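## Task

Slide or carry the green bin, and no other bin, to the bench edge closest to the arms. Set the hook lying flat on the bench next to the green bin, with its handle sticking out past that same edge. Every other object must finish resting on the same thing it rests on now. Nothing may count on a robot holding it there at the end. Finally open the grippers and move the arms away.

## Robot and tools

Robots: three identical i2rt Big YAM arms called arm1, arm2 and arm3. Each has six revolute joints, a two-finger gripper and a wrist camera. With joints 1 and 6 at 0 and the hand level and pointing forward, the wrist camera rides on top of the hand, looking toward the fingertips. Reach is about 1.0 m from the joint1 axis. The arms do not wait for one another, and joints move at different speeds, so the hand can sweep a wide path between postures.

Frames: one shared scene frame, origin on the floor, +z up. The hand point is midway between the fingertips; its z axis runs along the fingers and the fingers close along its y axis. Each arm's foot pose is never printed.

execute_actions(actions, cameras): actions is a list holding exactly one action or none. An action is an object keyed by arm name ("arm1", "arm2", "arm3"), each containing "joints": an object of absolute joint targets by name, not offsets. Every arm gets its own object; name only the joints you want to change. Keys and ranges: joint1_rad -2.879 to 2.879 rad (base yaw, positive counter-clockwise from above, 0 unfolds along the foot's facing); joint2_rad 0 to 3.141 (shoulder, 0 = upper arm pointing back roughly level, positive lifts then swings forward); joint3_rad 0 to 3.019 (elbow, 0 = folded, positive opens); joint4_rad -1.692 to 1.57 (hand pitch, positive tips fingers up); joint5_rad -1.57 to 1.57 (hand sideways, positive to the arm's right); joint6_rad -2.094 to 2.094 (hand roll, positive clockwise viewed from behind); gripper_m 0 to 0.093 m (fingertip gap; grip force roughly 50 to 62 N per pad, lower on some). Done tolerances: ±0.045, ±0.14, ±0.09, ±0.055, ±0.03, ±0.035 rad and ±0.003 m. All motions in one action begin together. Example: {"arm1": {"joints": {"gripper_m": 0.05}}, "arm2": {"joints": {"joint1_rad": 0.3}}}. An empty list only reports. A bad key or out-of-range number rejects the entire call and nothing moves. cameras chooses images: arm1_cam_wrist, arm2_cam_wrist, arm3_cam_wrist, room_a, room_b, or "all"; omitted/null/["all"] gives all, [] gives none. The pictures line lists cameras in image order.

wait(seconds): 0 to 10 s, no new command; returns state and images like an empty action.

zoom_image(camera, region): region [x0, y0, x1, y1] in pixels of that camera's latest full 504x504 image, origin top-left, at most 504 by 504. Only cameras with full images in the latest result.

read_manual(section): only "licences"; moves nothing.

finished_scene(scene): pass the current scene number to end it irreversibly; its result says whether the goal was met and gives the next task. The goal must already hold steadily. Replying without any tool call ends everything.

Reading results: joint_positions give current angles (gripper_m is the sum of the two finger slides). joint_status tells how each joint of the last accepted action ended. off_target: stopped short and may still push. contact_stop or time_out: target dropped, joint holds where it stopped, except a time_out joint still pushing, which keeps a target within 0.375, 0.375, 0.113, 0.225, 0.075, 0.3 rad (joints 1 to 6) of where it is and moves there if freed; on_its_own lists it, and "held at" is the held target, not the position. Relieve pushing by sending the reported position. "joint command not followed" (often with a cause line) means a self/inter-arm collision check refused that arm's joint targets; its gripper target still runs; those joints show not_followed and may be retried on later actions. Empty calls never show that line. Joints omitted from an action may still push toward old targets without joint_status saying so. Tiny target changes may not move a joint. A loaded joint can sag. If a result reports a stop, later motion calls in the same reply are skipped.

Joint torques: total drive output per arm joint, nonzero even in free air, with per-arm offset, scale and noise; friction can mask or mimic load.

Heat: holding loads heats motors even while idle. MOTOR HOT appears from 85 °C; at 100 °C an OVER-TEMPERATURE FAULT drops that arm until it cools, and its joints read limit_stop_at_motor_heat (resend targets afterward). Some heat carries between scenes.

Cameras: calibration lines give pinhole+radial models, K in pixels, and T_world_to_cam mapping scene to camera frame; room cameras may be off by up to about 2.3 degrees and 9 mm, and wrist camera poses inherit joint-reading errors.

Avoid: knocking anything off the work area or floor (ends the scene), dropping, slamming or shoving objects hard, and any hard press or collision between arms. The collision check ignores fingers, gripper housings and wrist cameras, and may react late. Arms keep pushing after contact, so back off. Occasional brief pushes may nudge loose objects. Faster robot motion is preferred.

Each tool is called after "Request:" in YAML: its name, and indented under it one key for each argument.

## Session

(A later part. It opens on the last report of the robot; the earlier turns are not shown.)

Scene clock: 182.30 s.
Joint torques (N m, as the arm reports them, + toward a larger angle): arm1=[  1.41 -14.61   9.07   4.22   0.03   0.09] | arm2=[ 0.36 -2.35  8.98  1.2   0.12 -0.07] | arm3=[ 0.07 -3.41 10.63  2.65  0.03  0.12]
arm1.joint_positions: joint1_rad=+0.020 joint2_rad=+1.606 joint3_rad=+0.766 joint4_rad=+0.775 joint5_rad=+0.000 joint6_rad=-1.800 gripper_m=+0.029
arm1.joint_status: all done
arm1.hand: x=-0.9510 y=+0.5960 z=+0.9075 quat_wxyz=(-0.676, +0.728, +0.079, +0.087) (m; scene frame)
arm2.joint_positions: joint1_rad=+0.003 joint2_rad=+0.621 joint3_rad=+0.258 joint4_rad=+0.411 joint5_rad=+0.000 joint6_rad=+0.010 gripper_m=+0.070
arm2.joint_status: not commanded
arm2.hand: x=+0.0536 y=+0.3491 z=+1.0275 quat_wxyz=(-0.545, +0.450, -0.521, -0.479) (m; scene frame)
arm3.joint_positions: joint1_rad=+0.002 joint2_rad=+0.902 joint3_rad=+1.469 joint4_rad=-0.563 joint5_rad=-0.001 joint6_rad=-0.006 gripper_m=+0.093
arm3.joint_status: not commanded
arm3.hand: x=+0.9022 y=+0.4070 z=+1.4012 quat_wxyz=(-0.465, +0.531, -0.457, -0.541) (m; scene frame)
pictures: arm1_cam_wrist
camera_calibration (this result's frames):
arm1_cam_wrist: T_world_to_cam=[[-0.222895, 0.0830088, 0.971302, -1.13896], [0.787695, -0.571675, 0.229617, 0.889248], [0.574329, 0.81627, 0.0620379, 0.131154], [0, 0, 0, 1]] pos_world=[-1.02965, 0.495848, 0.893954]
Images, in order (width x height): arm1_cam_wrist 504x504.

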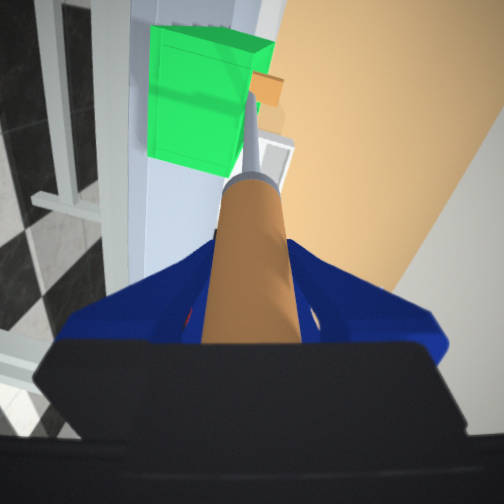

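Request:
execute_actions:
  actions:
    - {"arm1":{"joints":{"joint2_rad":1.5,"joint3_rad":0.99,"joint4_rad":0.6}}}
  cameras: ["arm1_cam_wrist"]

Request:
execute_actions:
  actions:
    - {"arm1":{"joints":{"joint1_rad":0.23,"joint6_rad":-0.23}}}
  cameras: []

Request:
execute_actions:
  actions:
    - {"arm1":{"joints":{"joint2_rad":2.06,"joint3_rad":1.39,"joint4_rad":0.74}}}
  cameras: ["arm1_cam_wrist","room_a"]

Request:
zoom_image:
  camera: "room_a"
  region: [340, 220, 460, 310]

Scene clock: 191.67 s.
Joint torques (N m, as the arm reports them, + toward a larger angle): arm1=[  1.41 -15.13  13.75   2.97   0.03   0.1 ] | arm2=[ 0.4  -2.51  9.01  1.23  0.12 -0.08] | arm3=[ 0.28 -3.61 10.77  2.44 -0.02  0.11]
arm1.joint_positions: joint1_rad=+0.020 joint2_rad=+1.546 joint3_rad=+0.924 joint4_rad=+0.581 joint5_rad=+0.000 joint6_rad=-1.800 gripper_m=+0.029
arm1.joint_status: all done
arm1.hand: x=-0.9508 y=+0.6294 z=+0.9784 quat_wxyz=(-0.684, +0.720, +0.078, +0.088) (m; scene frame)
arm2.joint_positions: joint1_rad=+0.003 joint2_rad=+0.621 joint3_rad=+0.258 joint4_rad=+0.411 joint5_rad=+0.000 joint6_rad=+0.010 gripper_m=+0.070
arm2.joint_status: not commanded
arm2.hand: x=+0.0536 y=+0.3491 z=+1.0275 quat_wxyz=(-0.545, +0.450, -0.521, -0.479) (m; scene frame)
arm3.joint_positions: joint1_rad=+0.002 joint2_rad=+0.902 joint3_rad=+1.469 joint4_rad=-0.563 joint5_rad=-0.001 joint6_rad=-0.006 gripper_m=+0.093
arm3.joint_status: not commanded
arm3.hand: x=+0.9022 y=+0.4070 z=+1.4012 quat_wxyz=(-0.465, +0.531, -0.457, -0.541) (m; scene frame)
pictures: arm1_cam_wrist
camera_calibration (this result's frames):
arm1_cam_wrist: T_world_to_cam=[[-0.223696, 0.0614778, 0.972718, -1.19911], [0.787606, -0.576493, 0.217561, 0.906663], [0.574141, 0.814786, 0.0805389, 0.0820038], [0, 0, 0, 1]] pos_world=[-1.02941, 0.529589, 0.962541]
Images, in order (width x height): arm1_cam_wrist 504x504.

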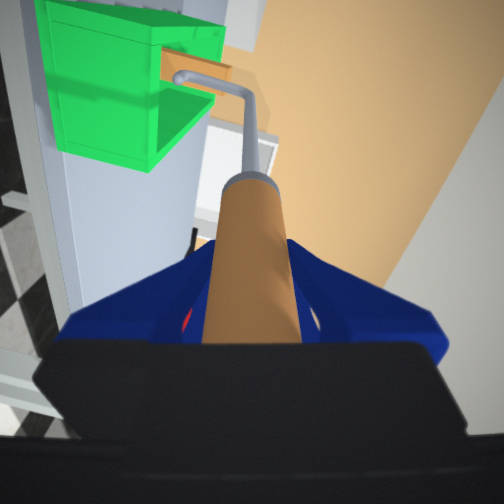

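Scene clock: 193.83 s.
Joint torques (N m, as the arm reports them, + toward a larger angle): arm1=[  0.81 -15.14  13.75   3.06   0.05   0.15] | arm2=[ 0.32 -2.45  8.97  1.26  0.12 -0.08] | arm3=[ 0.27 -3.49 10.62  2.35  0.01  0.11]
arm1.joint_positions: joint1_rad=+0.232 joint2_rad=+1.546 joint3_rad=+0.924 joint4_rad=+0.579 joint5_rad=+0.000 joint6_rad=-0.242 gripper_m=+0.029
arm1.joint_status: all done
arm1.hand: x=-1.0851 y=+0.6178 z=+0.9773 quat_wxyz=(-0.500, +0.612, -0.389, -0.474) (m; scene frame)
arm2.joint_positions: joint1_rad=+0.003 joint2_rad=+0.621 joint3_rad=+0.258 joint4_rad=+0.411 joint5_rad=+0.000 joint6_rad=+0.010 gripper_m=+0.070
arm2.joint_status: not commanded
arm2.hand: x=+0.0536 y=+0.3491 z=+1.0275 quat_wxyz=(-0.545, +0.450, -0.521, -0.479) (m; scene frame)
arm3.joint_positions: joint1_rad=+0.002 joint2_rad=+0.902 joint3_rad=+1.469 joint4_rad=-0.563 joint5_rad=-0.001 joint6_rad=-0.006 gripper_m=+0.093
arm3.joint_status: not commanded
arm3.hand: x=+0.9022 y=+0.4070 z=+1.4012 quat_wxyz=(-0.465, +0.531, -0.457, -0.541) (m; scene frame)
pictures: none
No camera images: the call's "cameras" was empty. Leave "cameras" out to get every camera's image.

Scene clock: 195.13 s.
Joint torques (N m, as the arm reports them, + toward a larger angle): arm1=[  0.47 -18.32  11.73   2.55   0.17   0.12] | arm2=[ 0.36 -2.38  9.05  1.25  0.11 -0.08] | arm3=[ 0.   -3.83 10.74  2.55  0.03  0.09]
arm1.joint_positions: joint1_rad=+0.232 joint2_rad=+2.060 joint3_rad=+1.342 joint4_rad=+0.731 joint5_rad=-0.002 joint6_rad=-0.239 gripper_m=+0.029
arm1.joint_status: all done
arm1.hand: x=-1.1152 y=+0.7712 z=+0.8835 quat_wxyz=(-0.513, +0.595, -0.378, -0.489) (m; scene frame)
arm2.joint_positions: joint1_rad=+0.003 joint2_rad=+0.621 joint3_rad=+0.258 joint4_rad=+0.411 joint5_rad=+0.000 joint6_rad=+0.010 gripper_m=+0.070
arm2.joint_status: not commanded
arm2.hand: x=+0.0536 y=+0.3491 z=+1.0275 quat_wxyz=(-0.545, +0.450, -0.521, -0.479) (m; scene frame)
arm3.joint_positions: joint1_rad=+0.002 joint2_rad=+0.902 joint3_rad=+1.469 joint4_rad=-0.563 joint5_rad=-0.001 joint6_rad=-0.006 gripper_m=+0.093
arm3.joint_status: not commanded
arm3.hand: x=+0.9022 y=+0.4070 z=+1.4012 quat_wxyz=(-0.465, +0.531, -0.457, -0.541) (m; scene frame)
pictures: arm1_cam_wrist, room_a
camera_calibration (this result's frames):
arm1_cam_wrist: T_world_to_cam=[[0.952391, 0.196814, 0.232844, 0.708599], [0.302649, -0.518084, -0.799995, 1.45166], [-0.0368179, 0.832378, -0.552984, -0.0666525], [0, 0, 0, 1]] pos_world=[-1.11666, 0.668098, 0.959468]
Images, in order (width x height): arm1_cam_wrist 504x504, room_a 504x504.

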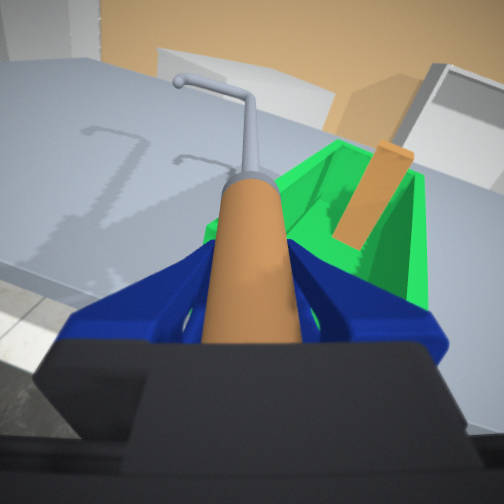

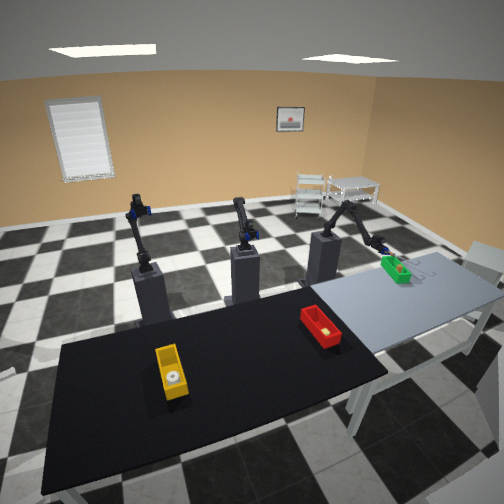

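Region (340, 220, 460, 310) of room_a's 504x504 image, scaled by 4.200, with more detail than that image has; it fills the top 378 rows of this view, and the rest is white.

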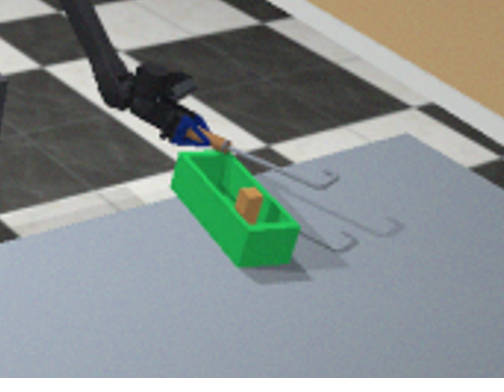

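Request:
execute_actions:
  actions:
    - {"arm1":{"joints":{"joint2_rad":1.85}}}
  cameras: []

Request:
execute_actions:
  actions:
    - {"arm1":{"joints":{"joint1_rad":0.42}}}
  cameras: ["arm1_cam_wrist","room_a","room_b"]

Request:
zoom_image:
  camera: "room_b"
  region: [40, 160, 160, 260]

Scene clock: 199.40 s.
Joint torques (N m, as the arm reports them, + toward a larger angle): arm1=[  0.74 -18.73  12.59   3.43   0.13   0.12] | arm2=[ 0.26 -2.59  9.06  1.21  0.13 -0.07] | arm3=[-0.04 -3.5  10.81  2.61  0.01  0.13]
arm1.joint_positions: joint1_rad=+0.232 joint2_rad=+1.876 joint3_rad=+1.342 joint4_rad=+0.708 joint5_rad=-0.002 joint6_rad=-0.239 gripper_m=+0.029
arm1.joint_status: all done
arm1.hand: x=-1.1119 y=+0.7507 z=+1.0182 quat_wxyz=(-0.553, +0.546, -0.346, -0.527) (m; scene frame)
arm2.joint_positions: joint1_rad=+0.003 joint2_rad=+0.621 joint3_rad=+0.258 joint4_rad=+0.411 joint5_rad=+0.000 joint6_rad=+0.010 gripper_m=+0.070
arm2.joint_status: not commanded
arm2.hand: x=+0.0536 y=+0.3491 z=+1.0275 quat_wxyz=(-0.545, +0.450, -0.521, -0.479) (m; scene frame)
arm3.joint_positions: joint1_rad=+0.002 joint2_rad=+0.902 joint3_rad=+1.469 joint4_rad=-0.563 joint5_rad=-0.001 joint6_rad=-0.006 gripper_m=+0.093
arm3.joint_status: not commanded
arm3.hand: x=+0.9022 y=+0.4070 z=+1.4012 quat_wxyz=(-0.465, +0.531, -0.457, -0.541) (m; scene frame)
pictures: none
No camera images: the call's "cameras" was empty. Leave "cameras" out to get every camera's image.

Scene clock: 200.80 s.
Joint torques (N m, as the arm reports them, + toward a larger angle): arm1=[  2.29 -18.85  12.62   3.49   0.01   0.11] | arm2=[ 0.47 -2.61  9.05  1.24  0.12 -0.08] | arm3=[ 0.7  -3.05 10.65  2.54  0.01  0.1 ]
arm1.joint_positions: joint1_rad=+0.414 joint2_rad=+1.876 joint3_rad=+1.342 joint4_rad=+0.708 joint5_rad=+0.000 joint6_rad=-0.239 gripper_m=+0.029
arm1.joint_status: all done
arm1.hand: x=-1.2460 y=+0.7116 z=+1.0177 quat_wxyz=(-0.503, +0.574, -0.297, -0.574) (m; scene frame)
arm2.joint_positions: joint1_rad=+0.003 joint2_rad=+0.621 joint3_rad=+0.258 joint4_rad=+0.411 joint5_rad=+0.000 joint6_rad=+0.010 gripper_m=+0.070
arm2.joint_status: not commanded
arm2.hand: x=+0.0536 y=+0.3491 z=+1.0275 quat_wxyz=(-0.545, +0.450, -0.521, -0.479) (m; scene frame)
arm3.joint_positions: joint1_rad=+0.002 joint2_rad=+0.902 joint3_rad=+1.469 joint4_rad=-0.563 joint5_rad=-0.001 joint6_rad=-0.006 gripper_m=+0.093
arm3.joint_status: not commanded
arm3.hand: x=+0.9022 y=+0.4070 z=+1.4012 quat_wxyz=(-0.465, +0.531, -0.457, -0.541) (m; scene frame)
pictures: arm1_cam_wrist, room_a, room_b
camera_calibration (this result's frames):
arm1_cam_wrist: T_world_to_cam=[[0.915857, 0.329623, 0.229249, 0.677294], [0.339331, -0.330251, -0.880789, 1.562], [-0.214619, 0.884467, -0.414314, -0.347417], [0, 0, 0, 1]] pos_world=[-1.2249, 0.599881, 1.07659]
Images, in order (width x height): arm1_cam_wrist 504x504, room_a 504x504, room_b 504x504.

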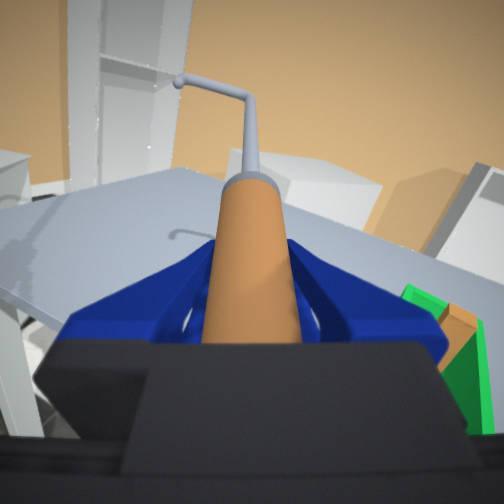

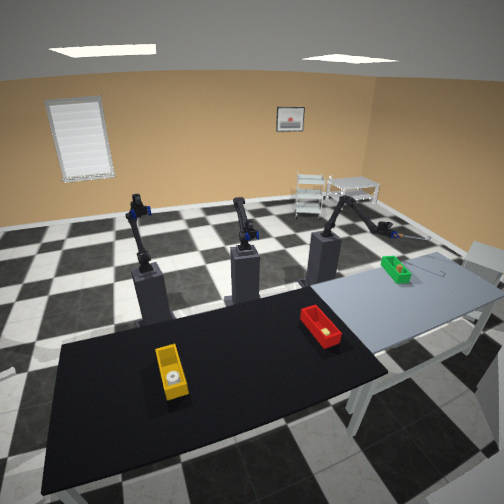

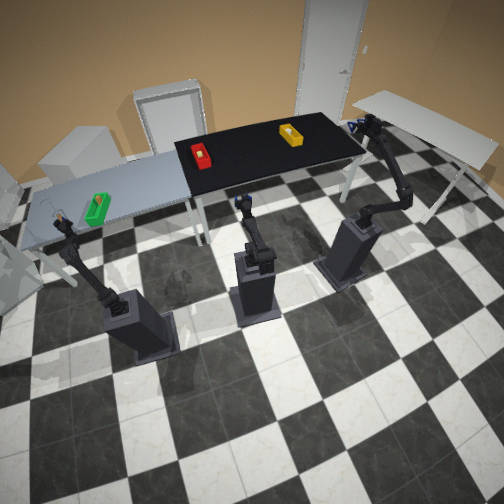

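Region (40, 160, 160, 260) of room_b's 504x504 image, scaled by 4.200, with more detail than that image has.

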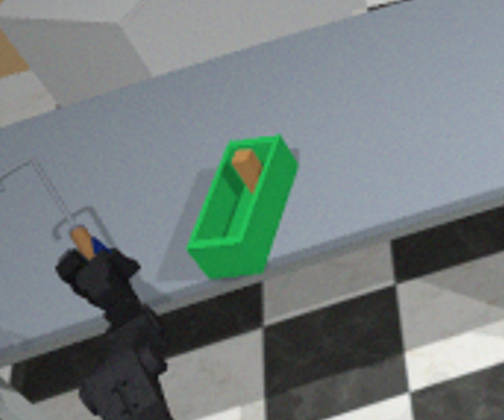

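Request:
execute_actions:
  actions:
    - {"arm1":{"joints":{"joint1_rad":0.365,"joint2_rad":2.12,"joint3_rad":1.47,"joint4_rad":0.69,"joint5_rad":0.2}}}
  cameras: ["arm1_cam_wrist"]

Request:
execute_actions:
  actions:
    - {"arm1":{"joints":{"joint2_rad":2.21,"joint4_rad":0.78}}}
  cameras: ["arm1_cam_wrist","room_a"]

Request:
zoom_image:
  camera: "room_a"
  region: [350, 220, 450, 300]

Scene clock: 206.57 s.
Joint torques (N m, as the arm reports them, + toward a larger angle): arm1=[  1.61 -23.78  11.67   3.36   0.03   0.1 ] | arm2=[ 0.2  -2.62  9.    1.26  0.1  -0.07] | arm3=[-0.04 -3.58 10.76  2.66  0.01  0.15]
arm1.joint_positions: joint1_rad=+0.358 joint2_rad=+2.184 joint3_rad=+1.419 joint4_rad=+0.665 joint5_rad=+0.201 joint6_rad=-0.237 gripper_m=+0.029
arm1.joint_status: all done
arm1.hand: x=-1.1840 y=+0.7741 z=+0.8102 quat_wxyz=(-0.506, +0.616, -0.417, -0.437) (m; scene frame)
arm2.joint_positions: joint1_rad=+0.003 joint2_rad=+0.621 joint3_rad=+0.258 joint4_rad=+0.411 joint5_rad=+0.000 joint6_rad=+0.010 gripper_m=+0.070
arm2.joint_status: not commanded
arm2.hand: x=+0.0536 y=+0.3491 z=+1.0275 quat_wxyz=(-0.545, +0.450, -0.521, -0.479) (m; scene frame)
arm3.joint_positions: joint1_rad=+0.002 joint2_rad=+0.902 joint3_rad=+1.469 joint4_rad=-0.563 joint5_rad=-0.001 joint6_rad=-0.006 gripper_m=+0.093
arm3.joint_status: not commanded
arm3.hand: x=+0.9022 y=+0.4070 z=+1.4012 quat_wxyz=(-0.465, +0.531, -0.457, -0.541) (m; scene frame)
pictures: arm1_cam_wrist
camera_calibration (this result's frames):
arm1_cam_wrist: T_world_to_cam=[[0.957205, 0.148068, 0.248664, 0.821229], [0.285556, -0.622961, -0.72827, 1.41818], [0.0470743, 0.768112, -0.638583, 0.106302], [0, 0, 0, 1]] pos_world=[-1.19606, 0.680221, 0.89649]
Images, in order (width x height): arm1_cam_wrist 504x504.

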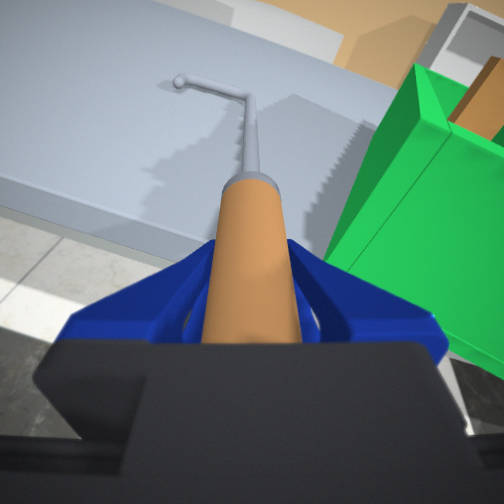

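Scene clock: 207.37 s.
Joint torques (N m, as the arm reports them, + toward a larger angle): arm1=[  1.55 -20.32  11.46   4.12   0.01   0.1 ] | arm2=[ 0.46 -2.54  8.98  1.22  0.1  -0.07] | arm3=[ 0.29 -3.41 10.86  2.51  0.05  0.15]
arm1.joint_positions: joint1_rad=+0.358 joint2_rad=+2.221 joint3_rad=+1.419 joint4_rad=+0.737 joint5_rad=+0.201 joint6_rad=-0.237 gripper_m=+0.029
arm1.joint_status: all done
arm1.hand: x=-1.1841 y=+0.7745 z=+0.7988 quat_wxyz=(-0.514, +0.604, -0.413, -0.447) (m; scene frame)
arm2.joint_positions: joint1_rad=+0.003 joint2_rad=+0.621 joint3_rad=+0.258 joint4_rad=+0.411 joint5_rad=+0.000 joint6_rad=+0.010 gripper_m=+0.070
arm2.joint_status: not commanded
arm2.hand: x=+0.0536 y=+0.3491 z=+1.0275 quat_wxyz=(-0.545, +0.450, -0.521, -0.479) (m; scene frame)
arm3.joint_positions: joint1_rad=+0.002 joint2_rad=+0.902 joint3_rad=+1.469 joint4_rad=-0.563 joint5_rad=-0.001 joint6_rad=-0.006 gripper_m=+0.093
arm3.joint_status: not commanded
arm3.hand: x=+0.9022 y=+0.4070 z=+1.4012 quat_wxyz=(-0.465, +0.531, -0.457, -0.541) (m; scene frame)
pictures: arm1_cam_wrist, room_a
camera_calibration (this result's frames):
arm1_cam_wrist: T_world_to_cam=[[0.959947, 0.139818, 0.242802, 0.838432], [0.277319, -0.597714, -0.752218, 1.39998], [0.0399524, 0.789423, -0.612548, 0.0529053], [0, 0, 0, 1]] pos_world=[-1.1952, 0.677794, 0.881923]
Images, in order (width x height): arm1_cam_wrist 504x504, room_a 504x504.

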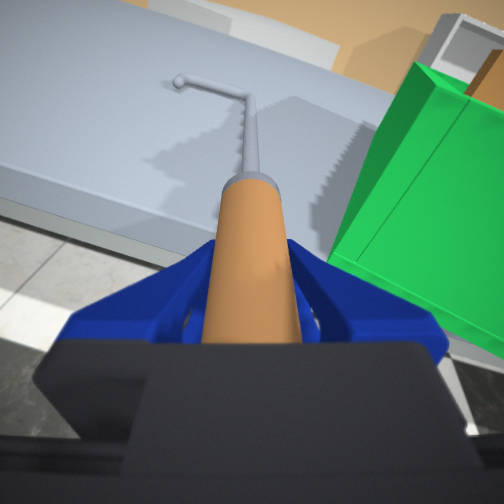

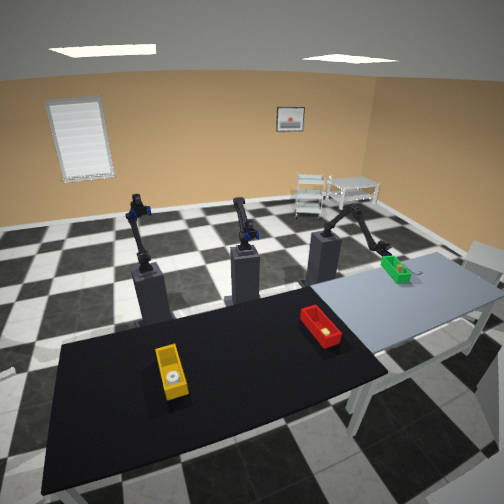

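Region (350, 220, 450, 300) of room_a's 504x504 image, scaled by 5.040, with more detail than that image has; it fills the top 403 rows of this view, and the rest is white.

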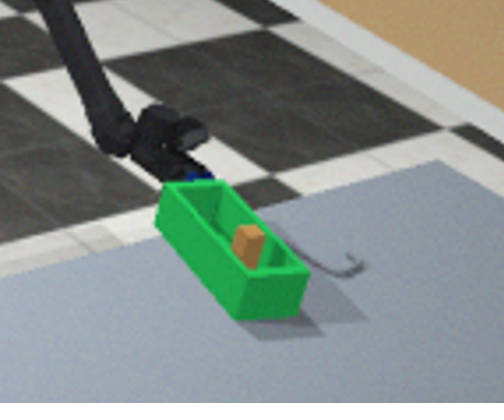

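Request:
execute_actions:
  actions:
    - {"arm1":{"joints":{"gripper_m":0.065}}}
  cameras: ["arm1_cam_wrist"]

Request:
execute_actions:
  actions:
    - {"arm1":{"joints":{"joint2_rad":2.07,"joint3_rad":1.18,"joint4_rad":0.93}}}
  cameras: ["arm1_cam_wrist"]

Request:
execute_actions:
  actions:
    - {"arm1":{"joints":{"joint2_rad":1.96,"joint3_rad":0.93,"joint4_rad":1.09}}}
  cameras: ["arm1_cam_wrist"]

Scene clock: 212.40 s.
Joint torques (N m, as the arm reports them, + toward a larger angle): arm1=[  1.62 -20.3   11.24   3.06   0.03   0.1 ] | arm2=[ 0.32 -2.5   8.96  1.22  0.11 -0.08] | arm3=[ 0.33 -3.28 10.77  2.41  0.03  0.14]
arm1.joint_positions: joint1_rad=+0.358 joint2_rad=+2.221 joint3_rad=+1.422 joint4_rad=+0.759 joint5_rad=+0.201 joint6_rad=-0.237 gripper_m=+0.065
arm1.joint_status: all done
arm1.hand: x=-1.1845 y=+0.7757 z=+0.8057 quat_wxyz=(-0.519, +0.596, -0.409, -0.455) (m; scene frame)
arm2.joint_positions: joint1_rad=+0.003 joint2_rad=+0.621 joint3_rad=+0.258 joint4_rad=+0.411 joint5_rad=+0.000 joint6_rad=+0.010 gripper_m=+0.070
arm2.joint_status: not commanded
arm2.hand: x=+0.0536 y=+0.3491 z=+1.0275 quat_wxyz=(-0.545, +0.450, -0.521, -0.479) (m; scene frame)
arm3.joint_positions: joint1_rad=+0.002 joint2_rad=+0.902 joint3_rad=+1.469 joint4_rad=-0.563 joint5_rad=-0.001 joint6_rad=-0.006 gripper_m=+0.093
arm3.joint_status: not commanded
arm3.hand: x=+0.9022 y=+0.4070 z=+1.4012 quat_wxyz=(-0.465, +0.531, -0.457, -0.541) (m; scene frame)
pictures: arm1_cam_wrist
camera_calibration (this result's frames):
arm1_cam_wrist: T_world_to_cam=[[0.961925, 0.134141, 0.238131, 0.847495], [0.271074, -0.579548, -0.768533, 1.39762], [0.0349168, 0.803822, -0.593844, 0.0240339], [0, 0, 0, 1]] pos_world=[-1.19492, 0.676987, 0.886576]
Images, in order (width x height): arm1_cam_wrist 504x504.

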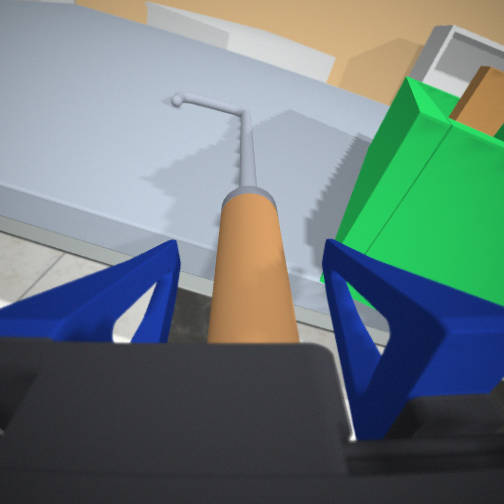

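Scene clock: 213.47 s.
Joint torques (N m, as the arm reports them, + toward a larger angle): arm1=[  1.61 -16.49   7.47   2.67   0.02   0.09] | arm2=[ 0.34 -2.52  8.98  1.22  0.11 -0.06] | arm3=[ 0.1  -3.65 10.69  2.47  0.04  0.11]
arm1.joint_positions: joint1_rad=+0.358 joint2_rad=+2.062 joint3_rad=+1.173 joint4_rad=+0.917 joint5_rad=+0.201 joint6_rad=-0.237 gripper_m=+0.065
arm1.joint_status: all done
arm1.hand: x=-1.1627 y=+0.7090 z=+0.8409 quat_wxyz=(-0.534, +0.575, -0.400, -0.474) (m; scene frame)
arm2.joint_positions: joint1_rad=+0.003 joint2_rad=+0.621 joint3_rad=+0.258 joint4_rad=+0.411 joint5_rad=+0.000 joint6_rad=+0.010 gripper_m=+0.070
arm2.joint_status: not commanded
arm2.hand: x=+0.0536 y=+0.3491 z=+1.0275 quat_wxyz=(-0.545, +0.450, -0.521, -0.479) (m; scene frame)
arm3.joint_positions: joint1_rad=+0.002 joint2_rad=+0.902 joint3_rad=+1.469 joint4_rad=-0.563 joint5_rad=-0.001 joint6_rad=-0.006 gripper_m=+0.093
arm3.joint_status: not commanded
arm3.hand: x=+0.9022 y=+0.4070 z=+1.4012 quat_wxyz=(-0.465, +0.531, -0.457, -0.541) (m; scene frame)
pictures: arm1_cam_wrist
camera_calibration (this result's frames):
arm1_cam_wrist: T_world_to_cam=[[0.966749, 0.119645, 0.226013, 0.853089], [0.254705, -0.529454, -0.809199, 1.35981], [0.0228465, 0.839859, -0.542324, 0.0149184], [0, 0, 0, 1]] pos_world=[-1.17141, 0.605358, 0.915636]
Images, in order (width x height): arm1_cam_wrist 504x504.

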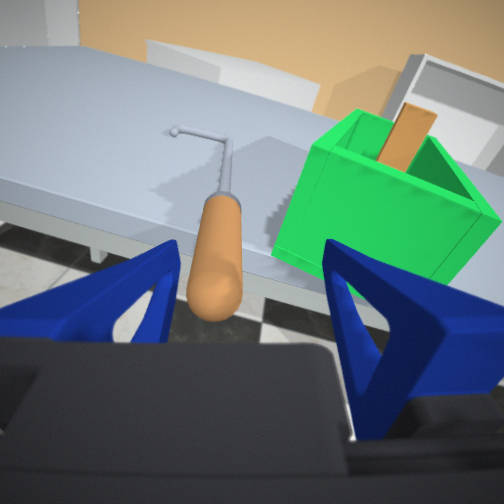

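Scene clock: 214.40 s.
Joint torques (N m, as the arm reports them, + toward a larger angle): arm1=[  1.61 -15.37   6.09   2.9    0.02   0.09] | arm2=[ 0.38 -2.39  9.06  1.26  0.12 -0.08] | arm3=[ 0.65 -3.22 10.78  2.6   0.07  0.14]
arm1.joint_positions: joint1_rad=+0.358 joint2_rad=+1.971 joint3_rad=+0.924 joint4_rad=+1.072 joint5_rad=+0.201 joint6_rad=-0.237 gripper_m=+0.065
arm1.joint_status: all done
arm1.hand: x=-1.1382 y=+0.6349 z=+0.8279 quat_wxyz=(-0.533, +0.575, -0.400, -0.473) (m; scene frame)
arm2.joint_positions: joint1_rad=+0.003 joint2_rad=+0.621 joint3_rad=+0.258 joint4_rad=+0.411 joint5_rad=+0.000 joint6_rad=+0.010 gripper_m=+0.070
arm2.joint_status: not commanded
arm2.hand: x=+0.0536 y=+0.3491 z=+1.0275 quat_wxyz=(-0.545, +0.450, -0.521, -0.479) (m; scene frame)
arm3.joint_positions: joint1_rad=+0.002 joint2_rad=+0.902 joint3_rad=+1.469 joint4_rad=-0.563 joint5_rad=-0.001 joint6_rad=-0.006 gripper_m=+0.093
arm3.joint_status: not commanded
arm3.hand: x=+0.9022 y=+0.4070 z=+1.4012 quat_wxyz=(-0.465, +0.531, -0.457, -0.541) (m; scene frame)
pictures: arm1_cam_wrist
camera_calibration (this result's frames):
arm1_cam_wrist: T_world_to_cam=[[0.966641, 0.119968, 0.226301, 0.840683], [0.255089, -0.530628, -0.808309, 1.30426], [0.0231104, 0.839072, -0.543529, 0.0712669], [0, 0, 0, 1]] pos_world=[-1.14699, 0.531421, 0.902731]
Images, in order (width x height): arm1_cam_wrist 504x504.

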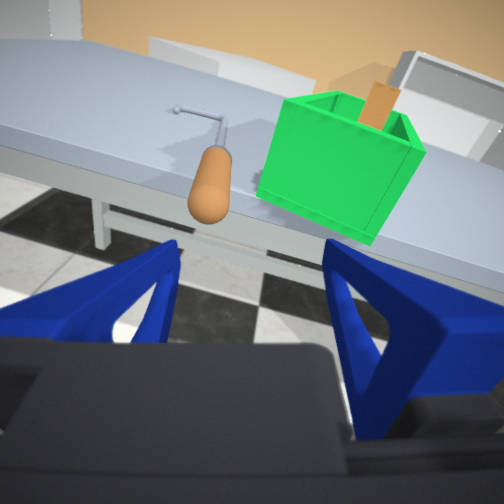

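Request:
execute_actions:
  actions:
    - {"arm1":{"joints":{"joint1_rad":0.14,"joint5_rad":0,"joint6_rad":0,"gripper_m":0}}}
  cameras: []

Request:
execute_actions:
  actions:
    - {"arm1":{"joints":{"joint2_rad":2.14,"joint3_rad":1.4,"joint4_rad":0.82}}}
  cameras: ["arm1_cam_wrist","room_b"]

Request:
zoom_image:
  camera: "room_b"
  region: [40, 170, 140, 260]

Scene clock: 220.20 s.
Joint torques (N m, as the arm reports them, + toward a larger angle): arm1=[  1.31 -15.32   6.16   2.91  -0.08   0.06] | arm2=[ 0.42 -2.31  9.    1.2   0.12 -0.07] | arm3=[ 0.31 -3.35 10.75  2.36  0.03  0.12]
arm1.joint_positions: joint1_rad=+0.136 joint2_rad=+1.971 joint3_rad=+0.924 joint4_rad=+1.072 joint5_rad=+0.003 joint6_rad=-0.007 gripper_m=+0.000
arm1.joint_status: all done
arm1.hand: x=-1.0265 y=+0.6579 z=+0.8285 quat_wxyz=(-0.483, +0.521, -0.468, -0.525) (m; scene frame)
arm2.joint_positions: joint1_rad=+0.003 joint2_rad=+0.621 joint3_rad=+0.258 joint4_rad=+0.411 joint5_rad=+0.000 joint6_rad=+0.010 gripper_m=+0.070
arm2.joint_status: not commanded
arm2.hand: x=+0.0536 y=+0.3491 z=+1.0275 quat_wxyz=(-0.545, +0.450, -0.521, -0.479) (m; scene frame)
arm3.joint_positions: joint1_rad=+0.002 joint2_rad=+0.902 joint3_rad=+1.469 joint4_rad=-0.563 joint5_rad=-0.001 joint6_rad=-0.006 gripper_m=+0.093
arm3.joint_status: not commanded
arm3.hand: x=+0.9022 y=+0.4070 z=+1.4012 quat_wxyz=(-0.465, +0.531, -0.457, -0.541) (m; scene frame)
pictures: none
No camera images: the call's "cameras" was empty. Leave "cameras" out to get every camera's image.

Scene clock: 221.50 s.
Joint torques (N m, as the arm reports them, + toward a larger angle): arm1=[  1.27 -19.63   9.92   1.62  -0.01   0.07] | arm2=[ 0.26 -2.63  9.04  1.24  0.11 -0.07] | arm3=[ 0.52 -3.19 10.74  2.63 -0.01  0.13]
arm1.joint_positions: joint1_rad=+0.136 joint2_rad=+2.152 joint3_rad=+1.370 joint4_rad=+0.827 joint5_rad=+0.001 joint6_rad=-0.007 gripper_m=+0.000
arm1.joint_status: all done
arm1.hand: x=-1.0400 y=+0.7917 z=+0.8504 quat_wxyz=(-0.487, +0.517, -0.463, -0.530) (m; scene frame)
arm2.joint_positions: joint1_rad=+0.003 joint2_rad=+0.621 joint3_rad=+0.258 joint4_rad=+0.411 joint5_rad=+0.000 joint6_rad=+0.010 gripper_m=+0.070
arm2.joint_status: not commanded
arm2.hand: x=+0.0536 y=+0.3491 z=+1.0275 quat_wxyz=(-0.545, +0.450, -0.521, -0.479) (m; scene frame)
arm3.joint_positions: joint1_rad=+0.002 joint2_rad=+0.902 joint3_rad=+1.469 joint4_rad=-0.563 joint5_rad=-0.001 joint6_rad=-0.006 gripper_m=+0.093
arm3.joint_status: not commanded
arm3.hand: x=+0.9022 y=+0.4070 z=+1.4012 quat_wxyz=(-0.465, +0.531, -0.457, -0.541) (m; scene frame)
pictures: arm1_cam_wrist, room_b
camera_calibration (this result's frames):
arm1_cam_wrist: T_world_to_cam=[[0.99443, 0.105345, 0.00335297, 0.951905], [0.0597067, -0.536831, -0.841574, 1.21062], [-0.0868555, 0.837087, -0.540131, -0.165944], [0, 0, 0, 1]] pos_world=[-1.0333, 0.688529, 0.926002]
Images, in order (width x height): arm1_cam_wrist 504x504, room_b 504x504.

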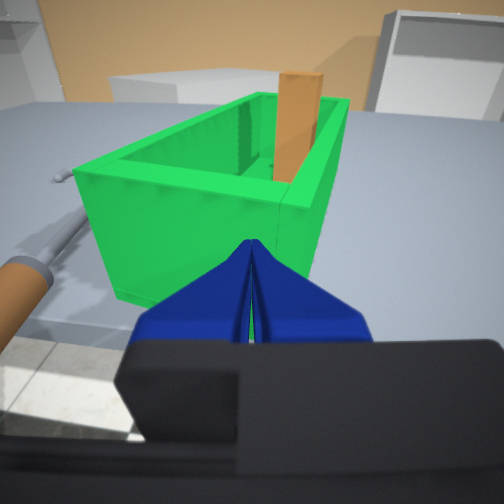

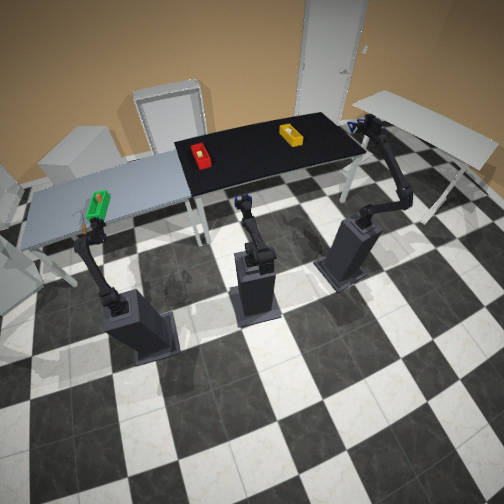

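Region (40, 170, 140, 260) of room_b's 504x504 image, scaled by 5.040, with more detail than that image has; it fills the top 454 rows of this view, and the rest is white.

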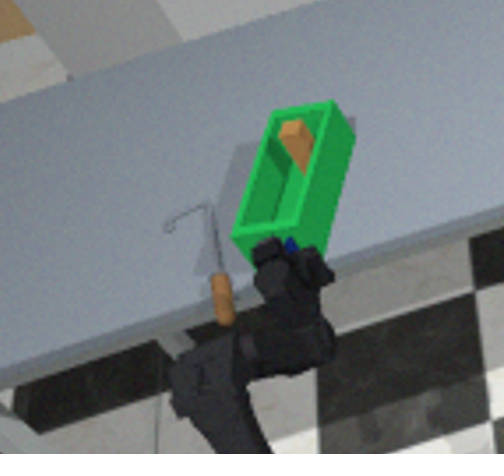

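Already pushed some. Back off and look.

Request:
execute_actions:
  actions:
    - {"arm1":{"joints":{"joint2_rad":1.8,"joint3_rad":0.9,"joint4_rad":0.82}}}
  cameras: ["arm1_cam_wrist","room_b"]

Scene clock: 225.47 s.
Joint torques (N m, as the arm reports them, + toward a larger angle): arm1=[  1.26 -12.66   7.68   1.87  -0.01   0.07] | arm2=[ 0.29 -2.52  8.95  1.24  0.11 -0.07] | arm3=[ 0.01 -3.62 10.83  2.46  0.03  0.09]
arm1.joint_positions: joint1_rad=+0.136 joint2_rad=+1.789 joint3_rad=+0.890 joint4_rad=+0.824 joint5_rad=+0.001 joint6_rad=-0.007 gripper_m=+0.000
arm1.joint_status: all done
arm1.hand: x=-1.0256 y=+0.6423 z=+0.8678 quat_wxyz=(-0.458, +0.548, -0.492, -0.498) (m; scene frame)
arm2.joint_positions: joint1_rad=+0.003 joint2_rad=+0.621 joint3_rad=+0.258 joint4_rad=+0.411 joint5_rad=+0.000 joint6_rad=+0.010 gripper_m=+0.070
arm2.joint_status: not commanded
arm2.hand: x=+0.0536 y=+0.3491 z=+1.0275 quat_wxyz=(-0.545, +0.450, -0.521, -0.479) (m; scene frame)
arm3.joint_positions: joint1_rad=+0.002 joint2_rad=+0.902 joint3_rad=+1.469 joint4_rad=-0.563 joint5_rad=-0.001 joint6_rad=-0.006 gripper_m=+0.093
arm3.joint_status: not commanded
arm3.hand: x=+0.9022 y=+0.4070 z=+1.4012 quat_wxyz=(-0.465, +0.531, -0.457, -0.541) (m; scene frame)
pictures: arm1_cam_wrist, room_b
camera_calibration (this result's frames):
arm1_cam_wrist: T_world_to_cam=[[0.994464, 0.105048, 0.00232752, 0.954356], [0.0687126, -0.633406, -0.770763, 1.154], [-0.0794932, 0.766656, -0.637118, 0.106671], [0, 0, 0, 1]] pos_world=[-1.01989, 0.548915, 0.955199]
Images, in order (width x height): arm1_cam_wrist 504x504, room_b 504x504.

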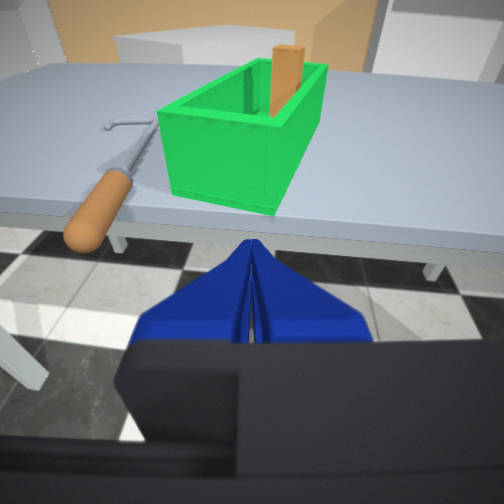

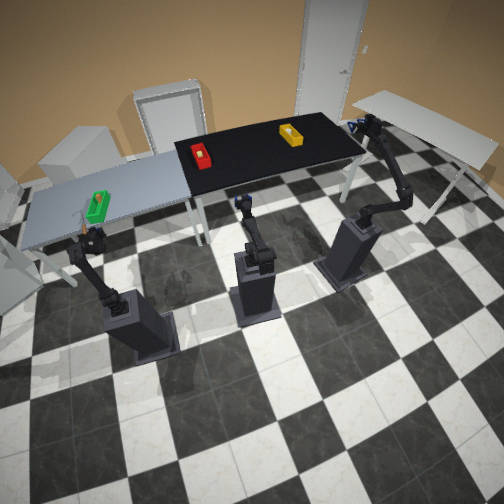

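Corner is right at the edge; good enough.

Request:
execute_actions:
  actions:
    - {"arm1":{"joints":{"joint2_rad":1.0,"joint3_rad":0.7,"joint4_rad":0.2}}}
  cameras: []

Request:
finished_scene:
  scene: 1

Scene clock: 231.50 s.
Joint torques (N m, as the arm reports them, + toward a larger angle): arm1=[ 1.38 -5.06 11.2   1.61 -0.01  0.07] | arm2=[ 0.26 -2.44  9.01  1.23  0.12 -0.06] | arm3=[ 0.05 -3.63 10.75  2.48  0.04  0.14]
arm1.joint_positions: joint1_rad=+0.136 joint2_rad=+0.998 joint3_rad=+0.683 joint4_rad=+0.209 joint5_rad=+0.001 joint6_rad=-0.007 gripper_m=+0.000
arm1.joint_status: all done
arm1.hand: x=-1.0100 y=+0.4727 z=+1.0429 quat_wxyz=(-0.451, +0.555, -0.498, -0.490) (m; scene frame)
arm2.joint_positions: joint1_rad=+0.003 joint2_rad=+0.621 joint3_rad=+0.258 joint4_rad=+0.411 joint5_rad=+0.000 joint6_rad=+0.010 gripper_m=+0.070
arm2.joint_status: not commanded
arm2.hand: x=+0.0536 y=+0.3491 z=+1.0275 quat_wxyz=(-0.545, +0.450, -0.521, -0.479) (m; scene frame)
arm3.joint_positions: joint1_rad=+0.002 joint2_rad=+0.902 joint3_rad=+1.469 joint4_rad=-0.563 joint5_rad=-0.001 joint6_rad=-0.006 gripper_m=+0.093
arm3.joint_status: not commanded
arm3.hand: x=+0.9022 y=+0.4070 z=+1.4012 quat_wxyz=(-0.465, +0.531, -0.457, -0.541) (m; scene frame)
pictures: none
No camera images: the call's "cameras" was empty. Leave "cameras" out to get every camera's image.

The scene is finished: the task was done.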